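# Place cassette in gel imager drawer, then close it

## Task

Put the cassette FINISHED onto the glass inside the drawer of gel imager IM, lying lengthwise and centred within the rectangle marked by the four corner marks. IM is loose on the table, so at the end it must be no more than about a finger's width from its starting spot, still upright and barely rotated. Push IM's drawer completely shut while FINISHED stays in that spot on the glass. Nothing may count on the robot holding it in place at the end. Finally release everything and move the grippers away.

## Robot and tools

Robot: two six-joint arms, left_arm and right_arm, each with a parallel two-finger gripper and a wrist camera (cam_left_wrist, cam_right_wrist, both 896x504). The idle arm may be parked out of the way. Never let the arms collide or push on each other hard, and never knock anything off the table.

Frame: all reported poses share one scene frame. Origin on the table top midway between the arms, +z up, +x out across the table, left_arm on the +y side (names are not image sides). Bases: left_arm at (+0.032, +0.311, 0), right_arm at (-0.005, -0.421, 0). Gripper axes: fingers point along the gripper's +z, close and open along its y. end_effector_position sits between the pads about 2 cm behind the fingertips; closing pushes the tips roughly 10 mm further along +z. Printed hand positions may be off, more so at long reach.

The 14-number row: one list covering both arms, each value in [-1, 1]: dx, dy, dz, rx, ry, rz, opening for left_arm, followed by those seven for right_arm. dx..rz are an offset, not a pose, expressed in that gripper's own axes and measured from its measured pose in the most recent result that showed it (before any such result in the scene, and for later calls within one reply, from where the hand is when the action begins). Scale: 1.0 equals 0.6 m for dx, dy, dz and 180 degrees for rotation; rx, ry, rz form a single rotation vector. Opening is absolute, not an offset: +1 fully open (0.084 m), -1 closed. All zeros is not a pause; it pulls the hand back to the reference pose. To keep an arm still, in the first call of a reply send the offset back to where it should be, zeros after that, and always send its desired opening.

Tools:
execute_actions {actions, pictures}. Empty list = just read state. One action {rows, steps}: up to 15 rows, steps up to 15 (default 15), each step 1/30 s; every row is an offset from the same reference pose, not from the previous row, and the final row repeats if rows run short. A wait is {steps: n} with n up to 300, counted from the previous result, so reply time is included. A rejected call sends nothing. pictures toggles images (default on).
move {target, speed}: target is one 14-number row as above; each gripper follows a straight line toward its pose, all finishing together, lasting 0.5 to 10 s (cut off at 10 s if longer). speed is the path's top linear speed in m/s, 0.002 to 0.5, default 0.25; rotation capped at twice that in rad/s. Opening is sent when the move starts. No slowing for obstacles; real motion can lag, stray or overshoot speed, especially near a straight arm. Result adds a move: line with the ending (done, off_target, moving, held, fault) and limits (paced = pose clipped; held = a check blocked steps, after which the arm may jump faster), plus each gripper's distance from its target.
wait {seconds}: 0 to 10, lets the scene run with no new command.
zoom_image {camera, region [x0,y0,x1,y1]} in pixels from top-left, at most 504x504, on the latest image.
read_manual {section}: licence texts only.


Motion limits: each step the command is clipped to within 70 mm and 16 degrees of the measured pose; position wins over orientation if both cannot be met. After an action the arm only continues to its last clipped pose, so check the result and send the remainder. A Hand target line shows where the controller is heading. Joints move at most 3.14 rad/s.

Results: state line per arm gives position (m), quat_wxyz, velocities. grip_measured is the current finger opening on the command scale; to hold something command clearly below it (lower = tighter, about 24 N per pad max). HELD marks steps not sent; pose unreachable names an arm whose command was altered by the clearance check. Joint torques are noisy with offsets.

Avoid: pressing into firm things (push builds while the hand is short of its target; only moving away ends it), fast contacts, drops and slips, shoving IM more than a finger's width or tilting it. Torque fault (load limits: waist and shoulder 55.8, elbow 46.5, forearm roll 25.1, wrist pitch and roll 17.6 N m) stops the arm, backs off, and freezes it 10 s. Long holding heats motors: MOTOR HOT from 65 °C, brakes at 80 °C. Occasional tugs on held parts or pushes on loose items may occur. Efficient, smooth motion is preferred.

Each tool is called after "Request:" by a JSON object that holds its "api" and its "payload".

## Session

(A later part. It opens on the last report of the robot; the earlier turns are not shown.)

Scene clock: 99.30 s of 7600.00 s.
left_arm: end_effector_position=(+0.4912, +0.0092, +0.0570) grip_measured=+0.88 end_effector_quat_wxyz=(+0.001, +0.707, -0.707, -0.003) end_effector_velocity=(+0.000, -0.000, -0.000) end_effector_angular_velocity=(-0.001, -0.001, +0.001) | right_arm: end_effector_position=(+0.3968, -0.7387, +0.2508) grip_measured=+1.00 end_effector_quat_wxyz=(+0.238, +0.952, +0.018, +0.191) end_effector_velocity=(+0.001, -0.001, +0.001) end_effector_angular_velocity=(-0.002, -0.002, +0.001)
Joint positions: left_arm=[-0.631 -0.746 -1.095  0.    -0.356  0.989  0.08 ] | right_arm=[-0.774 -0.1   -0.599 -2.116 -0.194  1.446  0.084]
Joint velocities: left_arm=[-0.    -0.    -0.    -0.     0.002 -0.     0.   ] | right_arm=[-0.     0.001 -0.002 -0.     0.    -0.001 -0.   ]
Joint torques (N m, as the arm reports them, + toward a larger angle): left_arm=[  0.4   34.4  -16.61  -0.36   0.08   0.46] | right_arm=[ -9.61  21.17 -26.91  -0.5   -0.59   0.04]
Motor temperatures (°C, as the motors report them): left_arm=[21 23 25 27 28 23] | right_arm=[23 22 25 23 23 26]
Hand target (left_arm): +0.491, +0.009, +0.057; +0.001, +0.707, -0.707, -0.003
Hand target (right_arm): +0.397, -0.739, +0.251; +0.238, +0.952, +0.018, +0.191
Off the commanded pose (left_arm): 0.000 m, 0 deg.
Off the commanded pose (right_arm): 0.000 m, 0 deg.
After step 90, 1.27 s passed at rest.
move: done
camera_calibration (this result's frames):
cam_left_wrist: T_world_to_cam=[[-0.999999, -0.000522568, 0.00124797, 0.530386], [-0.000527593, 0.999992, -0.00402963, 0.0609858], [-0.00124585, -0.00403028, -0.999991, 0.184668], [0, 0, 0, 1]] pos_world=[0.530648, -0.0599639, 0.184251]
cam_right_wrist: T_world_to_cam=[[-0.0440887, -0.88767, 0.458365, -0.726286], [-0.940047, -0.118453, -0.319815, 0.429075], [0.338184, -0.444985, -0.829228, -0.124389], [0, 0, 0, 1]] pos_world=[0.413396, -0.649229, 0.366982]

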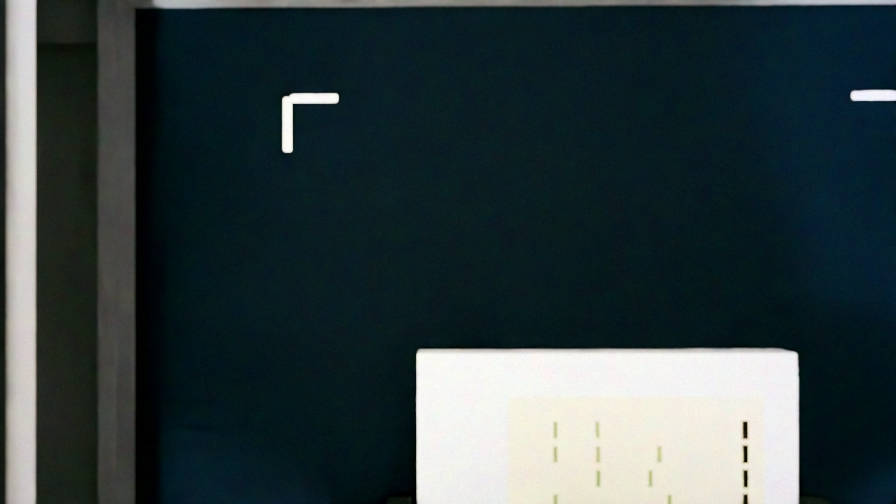

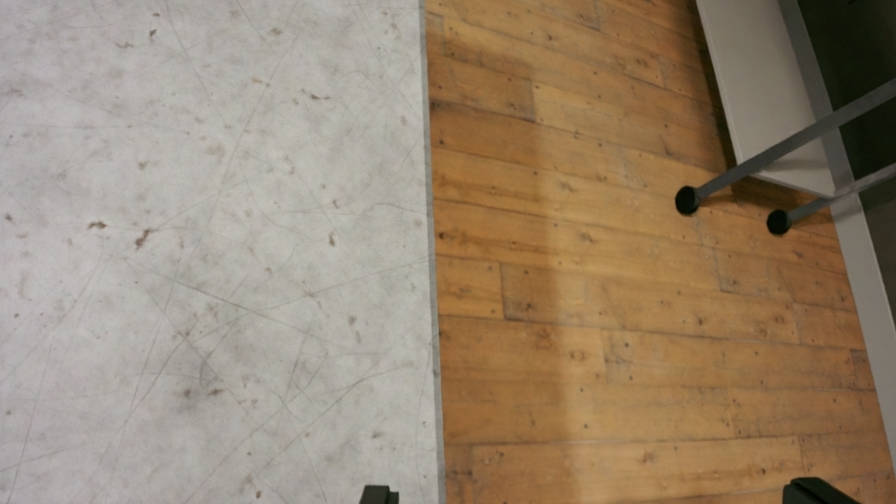

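Request:
{"api": "move", "payload": {"target": [0,0,0.003,0,0,0,0.5,0,0,0,0,0,0,1], "speed": 0.01}}

Request:
{"api": "move", "payload": {"target": [0,0,0,0,0,0,1,0,0,0,0,0,0,1]}}

Request:
{"api": "move", "payload": {"target": [-0.06,0,-0.4,0,0,0,1,0,0,0,0,0,0,1], "speed": 0.15}}

Scene clock: 103.43 s of 7600.00 s.
left_arm: end_effector_position=(+0.4912, +0.0092, +0.0553) grip_measured=+0.88 end_effector_quat_wxyz=(+0.001, +0.707, -0.707, -0.003) end_effector_velocity=(+0.001, +0.000, +0.000) end_effector_angular_velocity=(-0.001, -0.001, +0.001) | right_arm: end_effector_position=(+0.3968, -0.7387, +0.2508) grip_measured=+1.00 end_effector_quat_wxyz=(+0.238, +0.952, +0.018, +0.191) end_effector_velocity=(+0.000, -0.000, +0.000) end_effector_angular_velocity=(-0.001, -0.001, +0.000)
Joint positions: left_arm=[-0.631 -0.749 -1.096  0.    -0.353  0.989  0.08 ] | right_arm=[-0.774 -0.1   -0.599 -2.116 -0.194  1.446  0.084]
Joint velocities: left_arm=[ 0.002  0.    -0.001  0.     0.001 -0.    -0.   ] | right_arm=[ 0.     0.    -0.001  0.    -0.    -0.    -0.   ]
Joint torques (N m, as the arm reports them, + toward a larger angle): left_arm=[  0.03  34.55 -16.68  -0.33  -0.05   0.47] | right_arm=[ -8.37  22.   -27.17  -0.51  -0.58   0.  ]
Motor temperatures (°C, as the motors report them): left_arm=[21 23 25 27 28 23] | right_arm=[23 22 25 23 23 26]
Hand target (left_arm): +0.491, +0.009, +0.055; +0.001, +0.707, -0.707, -0.003
Hand target (right_arm): +0.397, -0.739, +0.251; +0.238, +0.952, +0.018, +0.191
Off the commanded pose (left_arm): 0.000 m, 0 deg.
Off the commanded pose (right_arm): 0.000 m, 0 deg.
After step 90, 0.43 s passed at rest.
move: done
camera_calibration (this result's frames):
cam_left_wrist: T_world_to_cam=[[-0.999999, -0.000524178, 0.0012467, 0.530384], [-0.000529192, 0.999992, -0.00402512, 0.0609737], [-0.00124458, -0.00402577, -0.999991, 0.182884], [0, 0, 0, 1]] pos_world=[0.530644, -0.0599589, 0.182467]
cam_right_wrist: T_world_to_cam=[[-0.0440888, -0.88767, 0.458365, -0.726286], [-0.940046, -0.118452, -0.319815, 0.429075], [0.338185, -0.444985, -0.829228, -0.124389], [0, 0, 0, 1]] pos_world=[0.413396, -0.649229, 0.366982]

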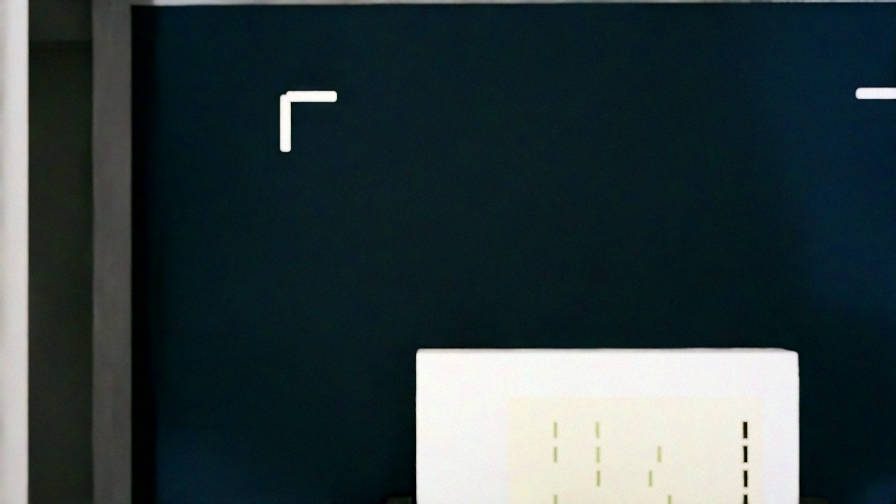

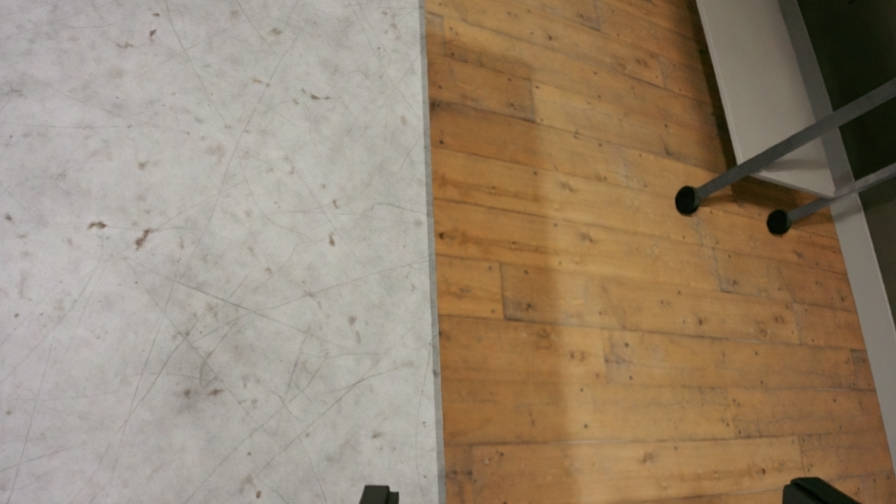

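Scene clock: 103.93 s of 7600.00 s.
left_arm: end_effector_position=(+0.4912, +0.0092, +0.0553) grip_measured=+1.00 end_effector_quat_wxyz=(+0.001, +0.707, -0.707, -0.003) end_effector_velocity=(-0.001, +0.000, -0.000) end_effector_angular_velocity=(+0.000, +0.000, +0.000) | right_arm: end_effector_position=(+0.3968, -0.7387, +0.2508) grip_measured=+1.00 end_effector_quat_wxyz=(+0.238, +0.952, +0.018, +0.191) end_effector_velocity=(-0.000, +0.001, -0.000) end_effector_angular_velocity=(+0.000, +0.001, +0.000)
Joint positions: left_arm=[-0.631 -0.749 -1.096  0.    -0.353  0.989  0.084] | right_arm=[-0.774 -0.1   -0.599 -2.116 -0.194  1.446  0.084]
Joint velocities: left_arm=[-0.     0.     0.001 -0.     0.001 -0.001 -0.   ] | right_arm=[ 0.001  0.001  0.001  0.001 -0.    -0.     0.   ]
Joint torques (N m, as the arm reports them, + toward a larger angle): left_arm=[  0.44  34.41 -16.22  -0.72  -0.03   0.33] | right_arm=[ -9.25  21.19 -27.07  -0.4   -0.57  -0.05]
Motor temperatures (°C, as the motors report them): left_arm=[21 23 25 27 28 23] | right_arm=[23 22 25 23 23 26]
Hand target (left_arm): +0.491, +0.009, +0.055; +0.001, +0.707, -0.707, -0.003
Hand target (right_arm): +0.397, -0.739, +0.251; +0.238, +0.952, +0.018, +0.191
Off the commanded pose (left_arm): 0.000 m, 0 deg.
Off the commanded pose (right_arm): 0.000 m, 0 deg.
move: done
camera_calibration (this result's frames):
cam_left_wrist: T_world_to_cam=[[-0.999999, -0.000523988, 0.00123818, 0.530389], [-0.000528975, 0.999992, -0.00403075, 0.0609765], [-0.00123606, -0.0040314, -0.999991, 0.182885], [0, 0, 0, 1]] pos_world=[0.530647, -0.0599608, 0.182472]
cam_right_wrist: T_world_to_cam=[[-0.0440889, -0.88767, 0.458365, -0.726286], [-0.940046, -0.118452, -0.319815, 0.429075], [0.338185, -0.444985, -0.829228, -0.124389], [0, 0, 0, 1]] pos_world=[0.413396, -0.649229, 0.366982]

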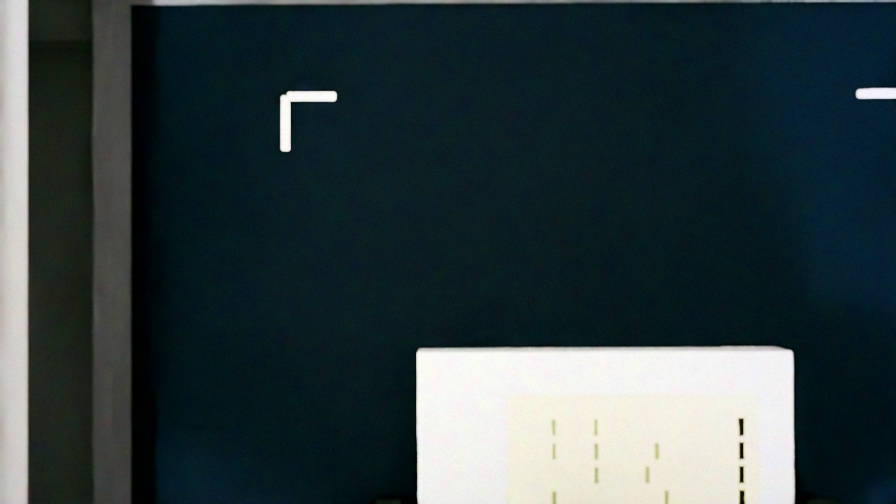

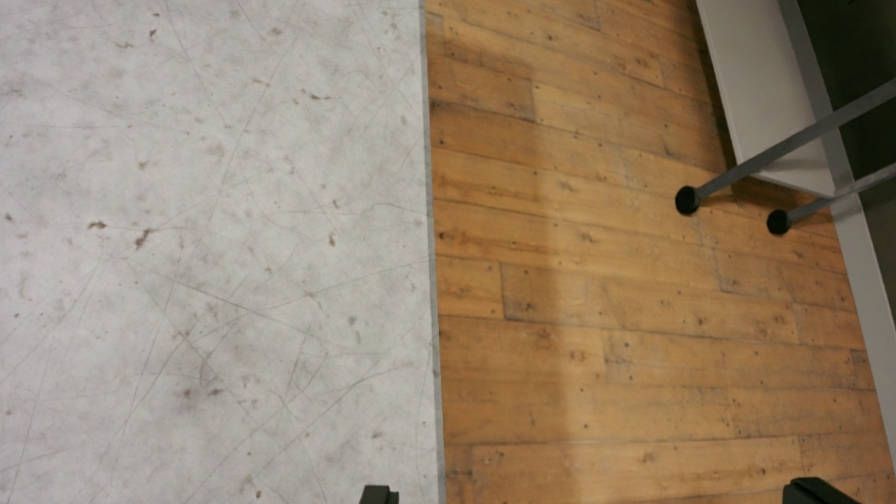

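Scene clock: 105.93 s of 7600.00 s.
left_arm: end_effector_position=(+0.4916, +0.0443, +0.2944) grip_measured=+1.00 end_effector_quat_wxyz=(+0.001, +0.707, -0.707, -0.004) end_effector_velocity=(+0.001, -0.000, +0.003) end_effector_angular_velocity=(-0.002, -0.002, +0.000) | right_arm: end_effector_position=(+0.3968, -0.7387, +0.2508) grip_measured=+1.00 end_effector_quat_wxyz=(+0.238, +0.952, +0.018, +0.191) end_effector_velocity=(+0.000, -0.000, +0.000) end_effector_angular_velocity=(+0.001, -0.000, +0.001)
Joint positions: left_arm=[-0.575 -0.328 -1.116 -0.001 -0.795  1.046  0.084] | right_arm=[-0.774 -0.1   -0.599 -2.116 -0.194  1.446  0.084]
Joint velocities: left_arm=[ 0.     0.003 -0.004 -0.    -0.004  0.     0.   ] | right_arm=[-0.    -0.    -0.001 -0.001  0.001  0.    -0.   ]
Joint torques (N m, as the arm reports them, + toward a larger angle): left_arm=[  0.51  28.39 -22.16  -0.59  -0.01   0.43] | right_arm=[ -9.43  21.11 -26.9   -0.31  -0.57   0.02]
Motor temperatures (°C, as the motors report them): left_arm=[21 23 25 27 28 23] | right_arm=[23 22 25 23 23 26]
Hand target (left_arm): +0.492, +0.044, +0.295; +0.001, +0.707, -0.707, -0.003
Hand target (right_arm): +0.397, -0.739, +0.251; +0.238, +0.952, +0.018, +0.191
Off the commanded pose (left_arm): 0.001 m, 0 deg.
Off the commanded pose (right_arm): 0.000 m, 0 deg.
move: done
camera_calibration (this result's frames):
cam_left_wrist: T_world_to_cam=[[-0.999997, -0.000112676, 0.00239651, 0.530146], [-0.000123722, 0.999989, -0.0046098, 0.0267469], [-0.00239596, -0.00461008, -0.999987, 0.422782], [0, 0, 0, 1]] pos_world=[0.531161, -0.0247378, 0.421629]
cam_right_wrist: T_world_to_cam=[[-0.0440888, -0.88767, 0.458365, -0.726286], [-0.940046, -0.118453, -0.319815, 0.429075], [0.338185, -0.444985, -0.829228, -0.124389], [0, 0, 0, 1]] pos_world=[0.413396, -0.649229, 0.366982]

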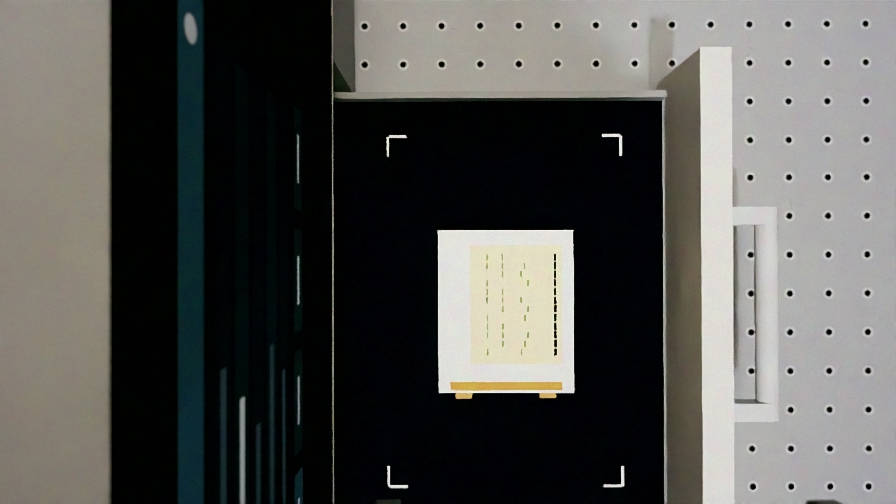

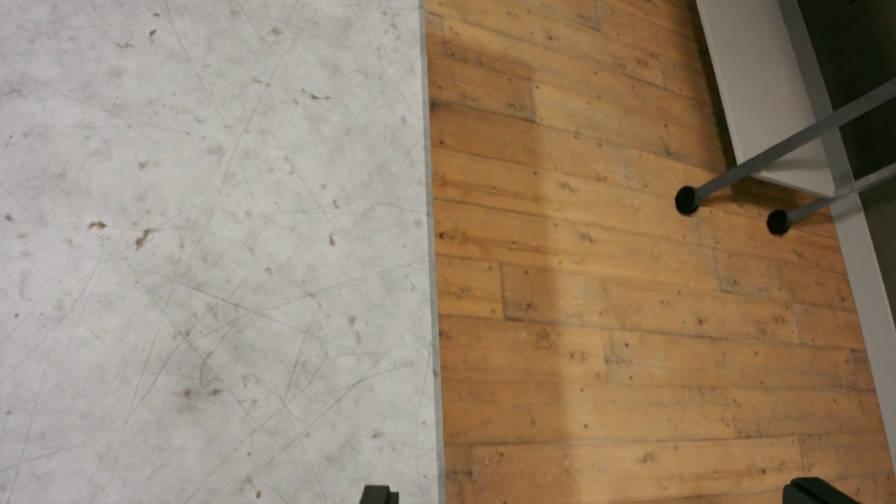

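Request:
{"api": "move", "payload": {"target": [0.062,0.32,0.25,0,0,0,-1,0,0,0,0,0,0,1]}}

Request:
{"api": "move", "payload": {"target": [0,0,0.152,0,0,0,-1,0,0,0,0,0,0,1], "speed": 0.15}}

Request:
{"api": "move", "payload": {"target": [0,-0.34,0,0,0,0,-1,0,0,0,0,0,0,1], "speed": 0.04}}

Scene clock: 111.90 s of 7600.00 s.
left_arm: end_effector_position=(+0.3000, +0.0083, +0.1453) grip_measured=-1.00 end_effector_quat_wxyz=(-0.000, +0.707, -0.707, -0.004) end_effector_velocity=(-0.003, +0.001, -0.002) end_effector_angular_velocity=(+0.005, +0.002, +0.000) | right_arm: end_effector_position=(+0.3968, -0.7387, +0.2508) grip_measured=+1.00 end_effector_quat_wxyz=(+0.238, +0.952, +0.018, +0.191) end_effector_velocity=(-0.000, -0.000, +0.000) end_effector_angular_velocity=(+0.001, -0.001, -0.001)
Joint positions: left_arm=[-0.896 -0.303 -0.661  0.    -0.365  0.724  0.   ] | right_arm=[-0.774 -0.1   -0.599 -2.116 -0.194  1.446  0.084]
Joint velocities: left_arm=[-0.004 -0.002  0.004  0.004  0.001 -0.009  0.   ] | right_arm=[-0.     0.     0.     0.001  0.     0.    -0.   ]
Joint torques (N m, as the arm reports them, + toward a larger angle): left_arm=[ -0.65  24.28 -16.35  -0.35   0.06   0.39] | right_arm=[ -9.3   21.43 -27.11  -0.68  -0.54   0.  ]
Motor temperatures (°C, as the motors report them): left_arm=[21 23 25 27 28 23] | right_arm=[23 22 25 23 23 26]
Hand target (left_arm): +0.300, +0.008, +0.145; -0.000, +0.707, -0.707, -0.004
Hand target (right_arm): +0.397, -0.739, +0.251; +0.238, +0.952, +0.018, +0.191
Off the commanded pose (left_arm): 0.002 m, 0 deg.
Off the commanded pose (right_arm): 0.000 m, 0 deg.
After step 90, 1.53 s passed at rest.
move: done
camera_calibration (this result's frames):
cam_left_wrist: T_world_to_cam=[[-1, -0.000699935, 0.000181848, 0.339199], [-0.000700381, 0.999997, -0.00246326, 0.0618836], [-0.000180123, -0.00246338, -0.999997, 0.272392], [0, 0, 0, 1]] pos_world=[0.339292, -0.0609749, 0.272482]
cam_right_wrist: T_world_to_cam=[[-0.044089, -0.88767, 0.458365, -0.726286], [-0.940046, -0.118452, -0.319815, 0.429075], [0.338185, -0.444985, -0.829228, -0.124389], [0, 0, 0, 1]] pos_world=[0.413396, -0.649229, 0.366982]

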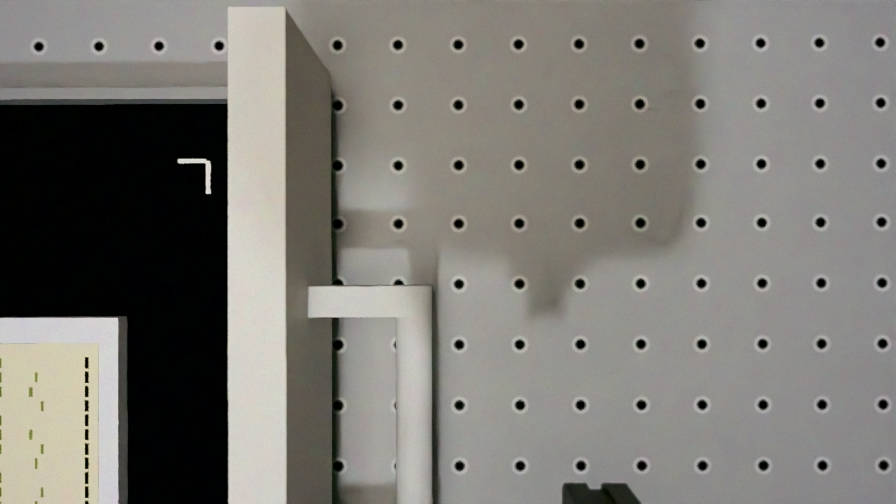

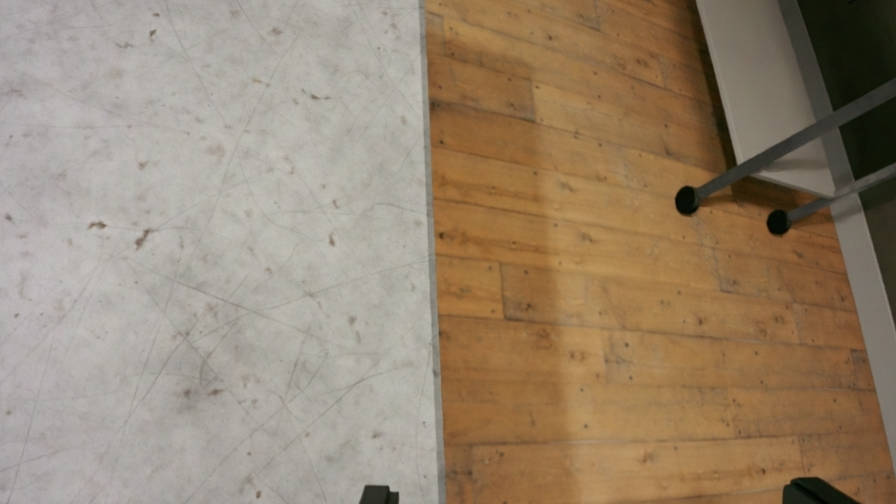

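Scene clock: 112.93 s of 7600.00 s.
left_arm: end_effector_position=(+0.3000, +0.0086, +0.0547) grip_measured=-1.00 end_effector_quat_wxyz=(-0.000, +0.707, -0.707, -0.003) end_effector_velocity=(-0.001, +0.001, -0.002) end_effector_angular_velocity=(+0.002, +0.002, +0.000) | right_arm: end_effector_position=(+0.3968, -0.7387, +0.2508) grip_measured=+1.00 end_effector_quat_wxyz=(+0.238, +0.952, +0.018, +0.191) end_effector_velocity=(+0.000, +0.000, -0.000) end_effector_angular_velocity=(-0.000, +0.001, +0.002)
Joint positions: left_arm=[-0.895 -0.532 -0.672  0.003 -0.147  0.721  0.   ] | right_arm=[-0.774 -0.1   -0.599 -2.116 -0.194  1.446  0.084]
Joint velocities: left_arm=[ 0.    -0.004  0.     0.001  0.001 -0.     0.   ] | right_arm=[ 0.    -0.    -0.    -0.001  0.    -0.    -0.   ]
Joint torques (N m, as the arm reports them, + toward a larger angle): left_arm=[ -0.75  29.46 -12.98  -0.59  -0.01   0.36] | right_arm=[ -9.09  21.23 -27.29  -0.2   -0.5   -0.01]
Motor temperatures (°C, as the motors report them): left_arm=[21 23 25 27 28 23] | right_arm=[23 22 25 23 23 26]
Hand target (left_arm): +0.300, +0.009, +0.054; -0.000, +0.707, -0.707, -0.004
Hand target (right_arm): +0.397, -0.739, +0.251; +0.238, +0.952, +0.018, +0.191
Off the commanded pose (left_arm): 0.001 m, 0 deg.
Off the commanded pose (right_arm): 0.000 m, 0 deg.
move: done
camera_calibration (this result's frames):
cam_left_wrist: T_world_to_cam=[[-1, -0.000786475, -0.00044848, 0.339256], [-0.000785277, 0.999996, -0.00266502, 0.0614859], [0.000450575, -0.00266467, -0.999996, 0.181581], [0, 0, 0, 1]] pos_world=[0.339223, -0.060735, 0.181896]
cam_right_wrist: T_world_to_cam=[[-0.0440891, -0.88767, 0.458365, -0.726286], [-0.940046, -0.118452, -0.319815, 0.429075], [0.338185, -0.444985, -0.829228, -0.124389], [0, 0, 0, 1]] pos_world=[0.413396, -0.649229, 0.366982]

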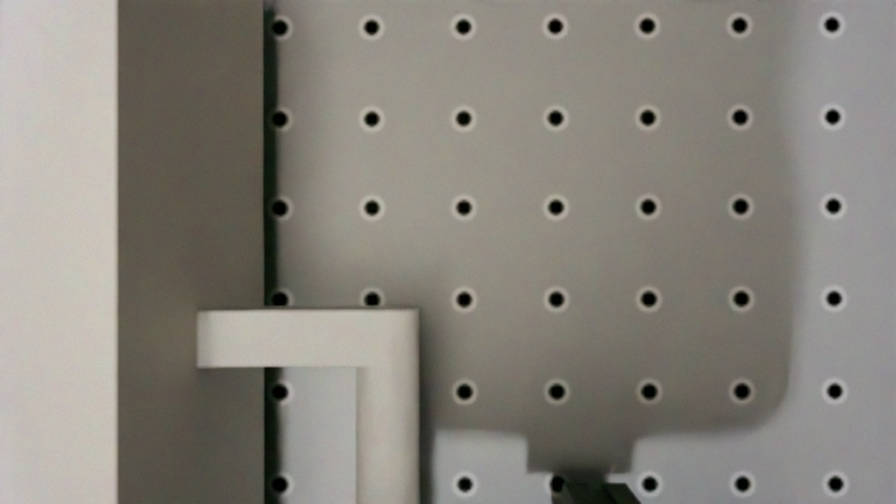

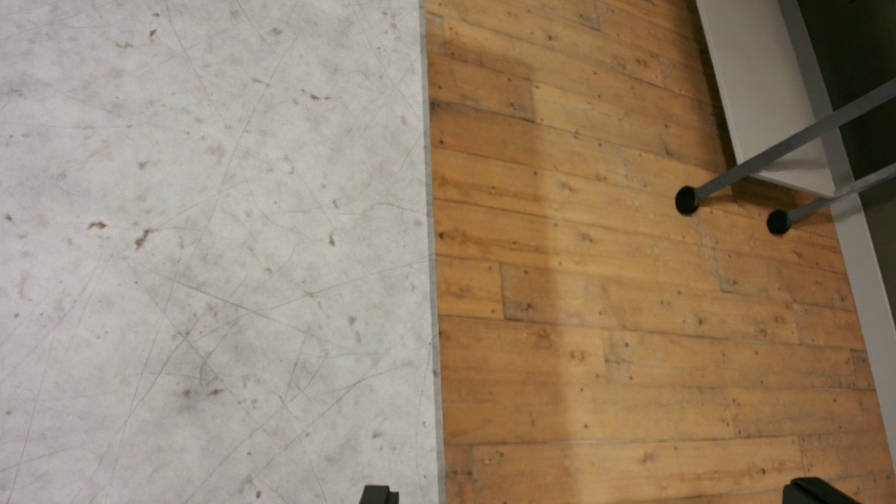

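Scene clock: 118.30 s of 7600.00 s.
left_arm: end_effector_position=(+0.5022, +0.0077, +0.0543) grip_measured=-1.00 end_effector_quat_wxyz=(+0.001, +0.707, -0.707, -0.003) end_effector_velocity=(+0.002, -0.000, +0.001) end_effector_angular_velocity=(+0.000, +0.001, -0.000) | right_arm: end_effector_position=(+0.3968, -0.7387, +0.2508) grip_measured=+1.00 end_effector_quat_wxyz=(+0.238, +0.952, +0.018, +0.191) end_effector_velocity=(+0.000, -0.000, +0.000) end_effector_angular_velocity=(-0.000, -0.001, +0.000)
Joint positions: left_arm=[-0.622 -0.768 -1.128 -0.002 -0.368  1.     0.   ] | right_arm=[-0.774 -0.1   -0.599 -2.116 -0.194  1.446  0.084]
Joint velocities: left_arm=[ 0.001 -0.001 -0.005 -0.    -0.004  0.002  0.   ] | right_arm=[-0.     0.    -0.001  0.001  0.001 -0.001  0.   ]
Joint torques (N m, as the arm reports them, + toward a larger angle): left_arm=[  8.98  27.07 -27.59   1.97   0.02   0.29] | right_arm=[ -9.22  21.75 -26.89  -0.44  -0.55  -0.03]
Motor temperatures (°C, as the motors report them): left_arm=[21 23 25 27 28 23] | right_arm=[23 23 25 23 23 26]
Hand target (left_arm): +0.503, +0.008, +0.054; +0.001, +0.707, -0.707, -0.003
Hand target (right_arm): +0.397, -0.739, +0.251; +0.238, +0.952, +0.018, +0.191
Off the commanded pose (left_arm): 0.002 m, 0 deg.
Off the commanded pose (right_arm): 0.000 m, 0 deg.
move: done
camera_calibration (this result's frames):
cam_left_wrist: T_world_to_cam=[[-0.999998, -0.000463593, 0.00196716, 0.541311], [-0.000472767, 0.999989, -0.00466589, 0.0624653], [-0.00196497, -0.00466681, -0.999987, 0.182316], [0, 0, 0, 1]] pos_world=[0.541698, -0.0613629, 0.18154]
cam_right_wrist: T_world_to_cam=[[-0.0440891, -0.88767, 0.458365, -0.726286], [-0.940046, -0.118452, -0.319815, 0.429075], [0.338185, -0.444985, -0.829228, -0.124389], [0, 0, 0, 1]] pos_world=[0.413396, -0.649229, 0.366982]

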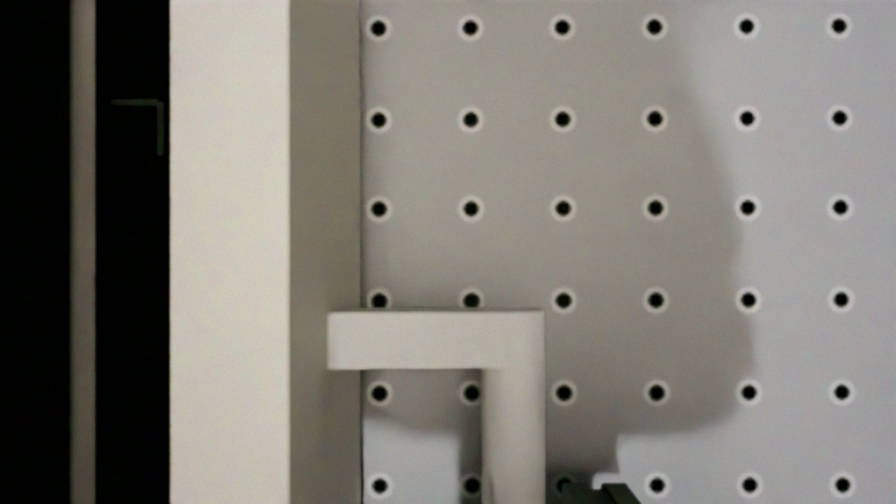

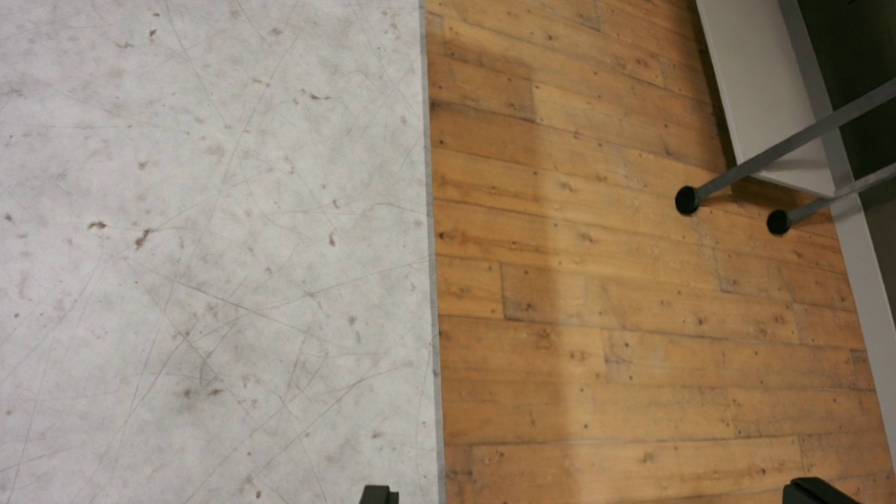

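Request:
{"api": "move", "payload": {"target": [0,0.015,0,0.14,0,0,-1,0,0,0,0,0,0,1], "speed": 0.1}}

Request:
{"api": "move", "payload": {"target": [0,-0.033,0.0155,0,0,0,-1,0,0,0,0,0,0,1], "speed": 0.02}}

Scene clock: 125.93 s of 7600.00 s.
left_arm: end_effector_position=(+0.4942, +0.0082, +0.0545) grip_measured=-1.00 end_effector_quat_wxyz=(-0.155, +0.690, -0.691, +0.151) end_effector_velocity=(-0.000, +0.000, -0.000) end_effector_angular_velocity=(-0.008, -0.007, -0.003) | right_arm: end_effector_position=(+0.3968, -0.7387, +0.2508) grip_measured=+1.00 end_effector_quat_wxyz=(+0.238, +0.952, +0.018, +0.191) end_effector_velocity=(-0.000, +0.000, -0.000) end_effector_angular_velocity=(+0.001, +0.000, -0.000)
Joint positions: left_arm=[-0.753 -0.68  -0.864  2.06  -0.32  -1.165  0.   ] | right_arm=[-0.774 -0.1   -0.599 -2.116 -0.194  1.446  0.084]
Joint velocities: left_arm=[ 0.001  0.002  0.007  0.048 -0.005 -0.047  0.   ] | right_arm=[-0.    -0.     0.001 -0.001  0.     0.001  0.   ]
Joint torques (N m, as the arm reports them, + toward a larger angle): left_arm=[  0.73  31.59 -15.07  -0.37  -0.56   0.42] | right_arm=[ -9.17  20.85 -27.    -0.34  -0.53   0.  ]
Motor temperatures (°C, as the motors report them): left_arm=[21 23 25 27 28 23] | right_arm=[23 23 25 23 23 26]
Hand target (left_arm): +0.494, +0.008, +0.054; -0.155, +0.690, -0.691, +0.152
Hand target (right_arm): +0.397, -0.739, +0.251; +0.238, +0.952, +0.018, +0.191
Off the commanded pose (left_arm): 0.001 m, 0 deg.
Off the commanded pose (right_arm): 0.000 m, 0 deg.
After step 90, 1.60 s passed at rest.
move: done
camera_calibration (this result's frames):
cam_left_wrist: T_world_to_cam=[[-0.904205, 0.000924298, -0.427098, 0.509362], [0.00197447, 0.999996, -0.00201601, 0.0606158], [0.427094, -0.00266617, -0.904203, -0.0347838], [0, 0, 0, 1]] pos_world=[0.475304, -0.0611791, 0.186218]
cam_right_wrist: T_world_to_cam=[[-0.0440892, -0.88767, 0.458365, -0.726286], [-0.940046, -0.118452, -0.319815, 0.429075], [0.338185, -0.444985, -0.829228, -0.124389], [0, 0, 0, 1]] pos_world=[0.413396, -0.649229, 0.366982]

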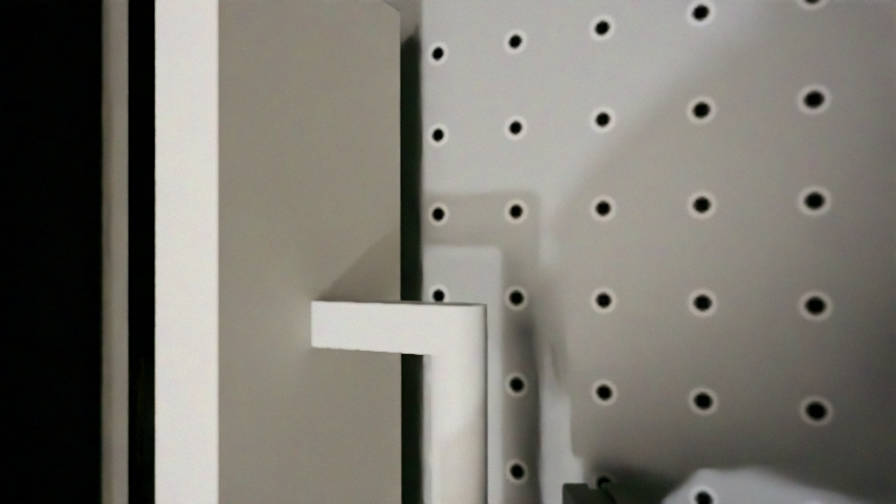

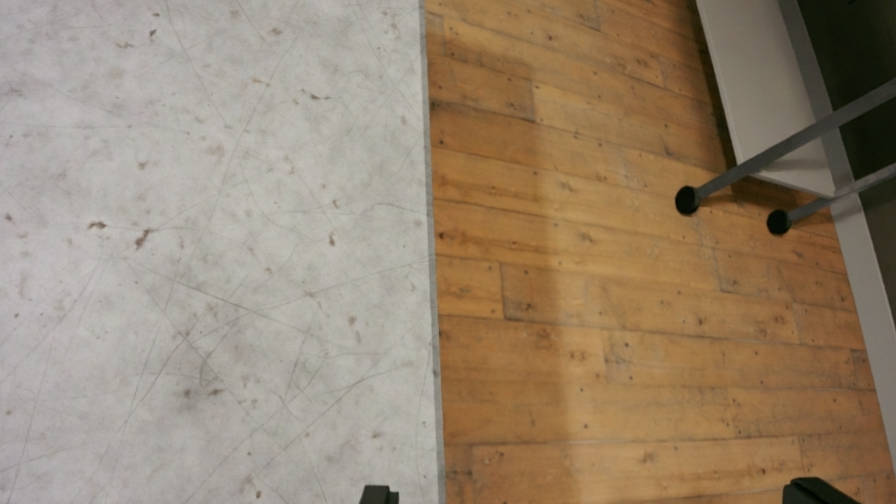

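Scene clock: 127.27 s of 7600.00 s.
left_arm: end_effector_position=(+0.5159, +0.0081, +0.0544) grip_measured=-1.00 end_effector_quat_wxyz=(-0.155, +0.690, -0.691, +0.151) end_effector_velocity=(+0.000, +0.001, -0.001) end_effector_angular_velocity=(+0.003, +0.001, +0.000) | right_arm: end_effector_position=(+0.3968, -0.7387, +0.2508) grip_measured=+1.00 end_effector_quat_wxyz=(+0.238, +0.952, +0.018, +0.191) end_effector_velocity=(+0.001, -0.000, +0.000) end_effector_angular_velocity=(-0.000, -0.000, +0.000)
Joint positions: left_arm=[-0.724 -0.703 -0.912  2.027 -0.303 -1.101  0.   ] | right_arm=[-0.774 -0.1   -0.599 -2.116 -0.194  1.446  0.084]
Joint velocities: left_arm=[ 0.002 -0.002 -0.001 -0.005 -0.     0.007  0.   ] | right_arm=[ 0.001 -0.001 -0.001  0.001 -0.    -0.001  0.   ]
Joint torques (N m, as the arm reports them, + toward a larger angle): left_arm=[  0.74  32.4  -16.29  -0.85  -0.77   0.36] | right_arm=[ -8.51  21.27 -27.06  -0.44  -0.57  -0.09]
Motor temperatures (°C, as the motors report them): left_arm=[21 23 25 27 28 23] | right_arm=[23 23 25 23 23 26]
Hand target (left_arm): +0.516, +0.008, +0.054; -0.155, +0.690, -0.691, +0.151
Hand target (right_arm): +0.397, -0.739, +0.251; +0.238, +0.952, +0.018, +0.191
Off the commanded pose (left_arm): 0.000 m, 0 deg.
Off the commanded pose (right_arm): 0.000 m, 0 deg.
move: done
camera_calibration (this result's frames):
cam_left_wrist: T_world_to_cam=[[-0.904278, 0.000857496, -0.426944, 0.528994], [0.00196525, 0.999996, -0.002154, 0.0606259], [0.426941, -0.00278686, -0.904275, -0.0440515], [0, 0, 0, 1]] pos_world=[0.497045, -0.061202, 0.186147]
cam_right_wrist: T_world_to_cam=[[-0.0440888, -0.88767, 0.458365, -0.726286], [-0.940046, -0.118453, -0.319815, 0.429075], [0.338185, -0.444985, -0.829228, -0.124389], [0, 0, 0, 1]] pos_world=[0.413396, -0.649229, 0.366982]

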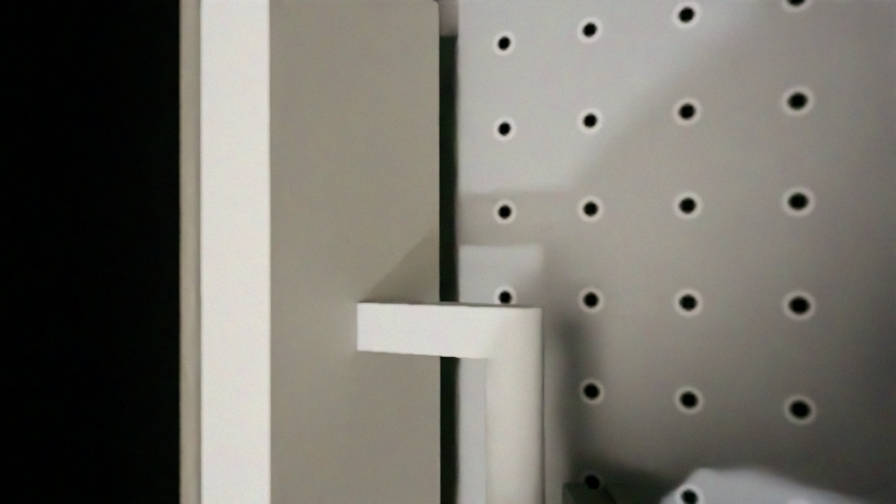

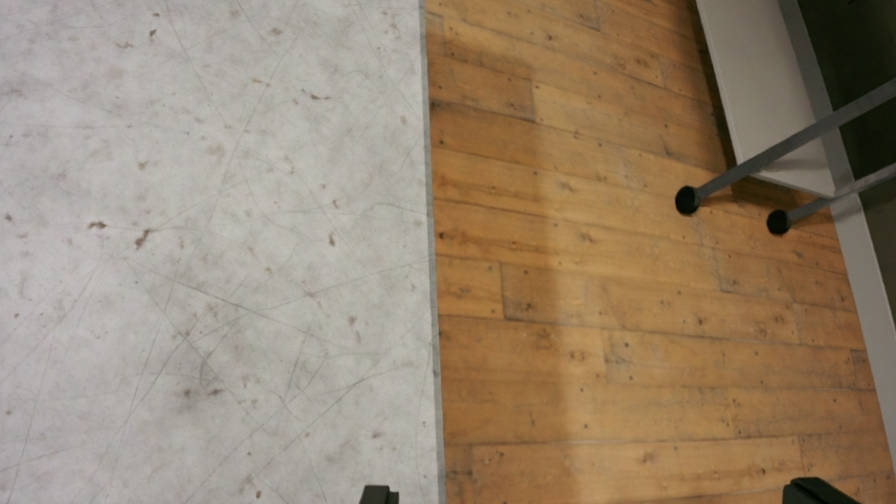

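Request:
{"api": "move", "payload": {"target": [0,-0.01,0.0047,0,0,0,-1,0,0,0,0,0,0,1], "speed": 0.015}}

Request:
{"api": "move", "payload": {"target": [0,0.06,-0.3,0,0,0,-1,0,0,0,0,0,0,1]}}

Scene clock: 134.37 s of 7600.00 s.
left_arm: end_effector_position=(+0.5190, +0.0085, +0.0523) grip_measured=-1.00 end_effector_quat_wxyz=(-0.151, +0.690, -0.692, +0.148) end_effector_velocity=(+0.000, -0.000, +0.001) end_effector_angular_velocity=(-0.004, +0.005, +0.000) | right_arm: end_effector_position=(+0.3968, -0.7387, +0.2508) grip_measured=+1.00 end_effector_quat_wxyz=(+0.238, +0.952, +0.018, +0.191) end_effector_velocity=(-0.000, -0.000, -0.000) end_effector_angular_velocity=(-0.000, +0.000, -0.001)
Joint positions: left_arm=[-0.716 -0.711 -0.924  2.015 -0.291 -1.08   0.   ] | right_arm=[-0.774 -0.1   -0.599 -2.116 -0.194  1.446  0.084]
Joint velocities: left_arm=[ 0.002  0.002 -0.002 -0.003  0.008  0.004  0.   ] | right_arm=[-0.    -0.001 -0.     0.001 -0.001 -0.     0.   ]
Joint torques (N m, as the arm reports them, + toward a larger angle): left_arm=[  9.12  40.09 -32.94  -0.14  -6.2    0.34] | right_arm=[ -9.37  20.97 -27.11  -0.1   -0.47  -0.03]
Motor temperatures (°C, as the motors report them): left_arm=[21 23 25 27 28 23] | right_arm=[23 23 25 23 23 26]
Hand target (left_arm): +0.522, +0.008, +0.054; -0.155, +0.690, -0.691, +0.151
Hand target (right_arm): +0.397, -0.739, +0.251; +0.238, +0.952, +0.018, +0.191
Off the commanded pose (left_arm): 0.004 m, 1 deg.
Off the commanded pose (right_arm): 0.000 m, 0 deg.
After step 90, 3.40 s passed at rest.
move: off_target (left_arm)
camera_calibration (this result's frames):
cam_left_wrist: T_world_to_cam=[[-0.908453, 0.0021912, -0.417982, 0.532594], [0.00380328, 0.999988, -0.00302387, 0.0593751], [0.417971, -0.00433675, -0.90845, -0.042347], [0, 0, 0, 1]] pos_world=[0.50131, -0.0607251, 0.184324]
cam_right_wrist: T_world_to_cam=[[-0.0440888, -0.88767, 0.458365, -0.726286], [-0.940046, -0.118452, -0.319815, 0.429075], [0.338185, -0.444985, -0.829228, -0.124389], [0, 0, 0, 1]] pos_world=[0.413396, -0.649229, 0.366982]

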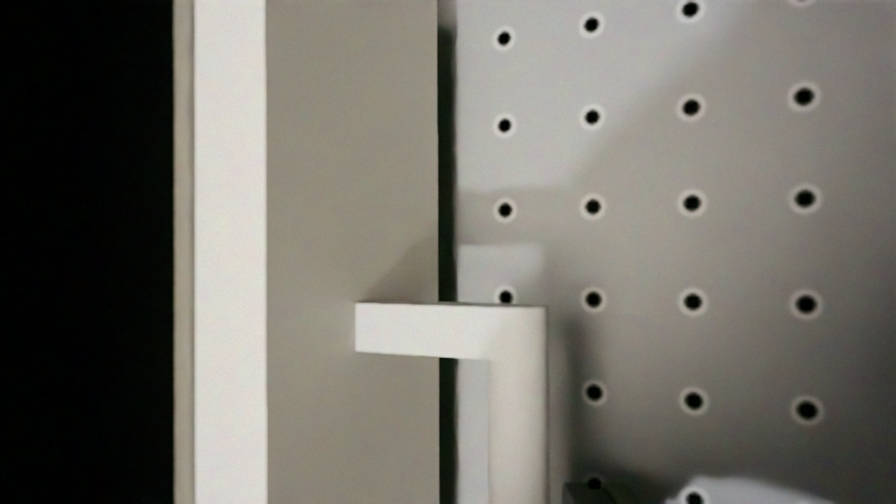

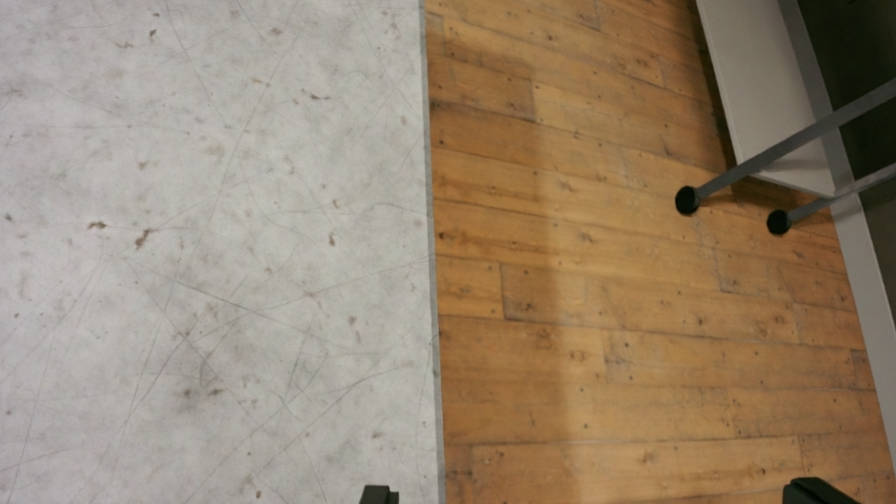

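Scene clock: 135.73 s of 7600.00 s.
left_arm: end_effector_position=(+0.4117, +0.0088, +0.2006) grip_measured=-1.00 end_effector_quat_wxyz=(-0.152, +0.690, -0.692, +0.148) end_effector_velocity=(-0.001, +0.000, +0.001) end_effector_angular_velocity=(+0.007, +0.011, -0.002) | right_arm: end_effector_position=(+0.3968, -0.7387, +0.2508) grip_measured=+1.00 end_effector_quat_wxyz=(+0.238, +0.952, +0.018, +0.191) end_effector_velocity=(+0.001, -0.001, +0.001) end_effector_angular_velocity=(-0.002, -0.002, -0.001)
Joint positions: left_arm=[-0.878 -0.241 -0.687  1.135 -0.347 -0.32   0.   ] | right_arm=[-0.774 -0.1   -0.599 -2.116 -0.194  1.446  0.084]
Joint velocities: left_arm=[ 0.001  0.    -0.006 -0.049 -0.003  0.054  0.   ] | right_arm=[-0.     0.    -0.002 -0.    -0.001  0.001  0.   ]
Joint torques (N m, as the arm reports them, + toward a larger angle): left_arm=[ -0.74  25.55 -19.06  -0.17  -0.23   0.3 ] | right_arm=[ -9.02  21.02 -26.95  -0.3   -0.59   0.  ]
Motor temperatures (°C, as the motors report them): left_arm=[21 23 25 27 28 23] | right_arm=[23 23 25 23 23 26]
Hand target (left_arm): +0.412, +0.009, +0.201; -0.151, +0.690, -0.692, +0.148
Hand target (right_arm): +0.397, -0.739, +0.251; +0.238, +0.952, +0.018, +0.191
Off the commanded pose (left_arm): 0.001 m, 0 deg.
Off the commanded pose (right_arm): 0.000 m, 0 deg.
move: done
camera_calibration (this result's frames):
cam_left_wrist: T_world_to_cam=[[-0.908421, 0.00262654, -0.418049, 0.497082], [0.00371136, 0.999992, -0.00178199, 0.0596791], [0.418041, -0.00317032, -0.908423, 0.137148], [0, 0, 0, 1]] pos_world=[0.394005, -0.0605494, 0.332499]
cam_right_wrist: T_world_to_cam=[[-0.044089, -0.88767, 0.458365, -0.726286], [-0.940046, -0.118452, -0.319815, 0.429075], [0.338184, -0.444985, -0.829228, -0.124389], [0, 0, 0, 1]] pos_world=[0.413396, -0.649229, 0.366982]

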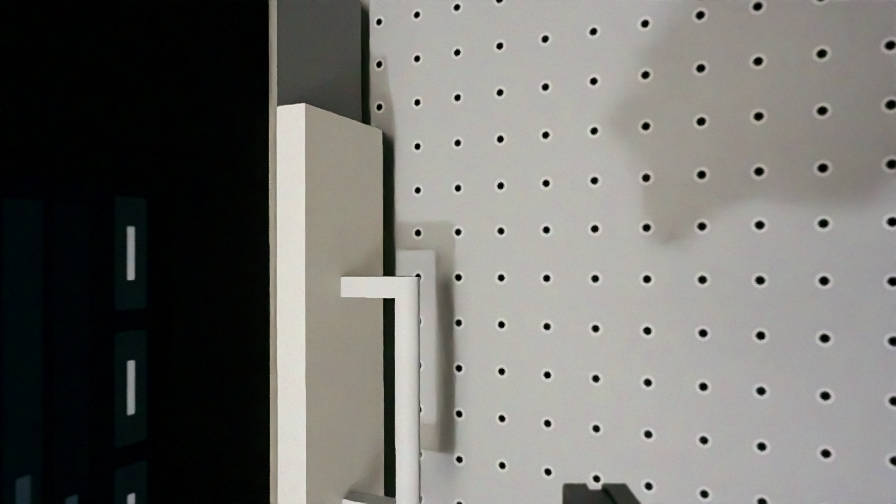

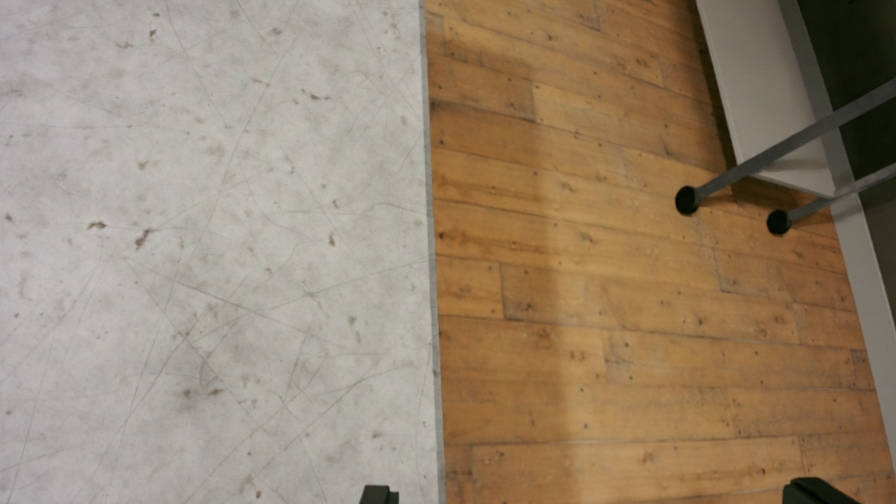

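Request:
{"api": "finished_scene", "payload": {"scene": 1}}

The scene is finished: the task was done.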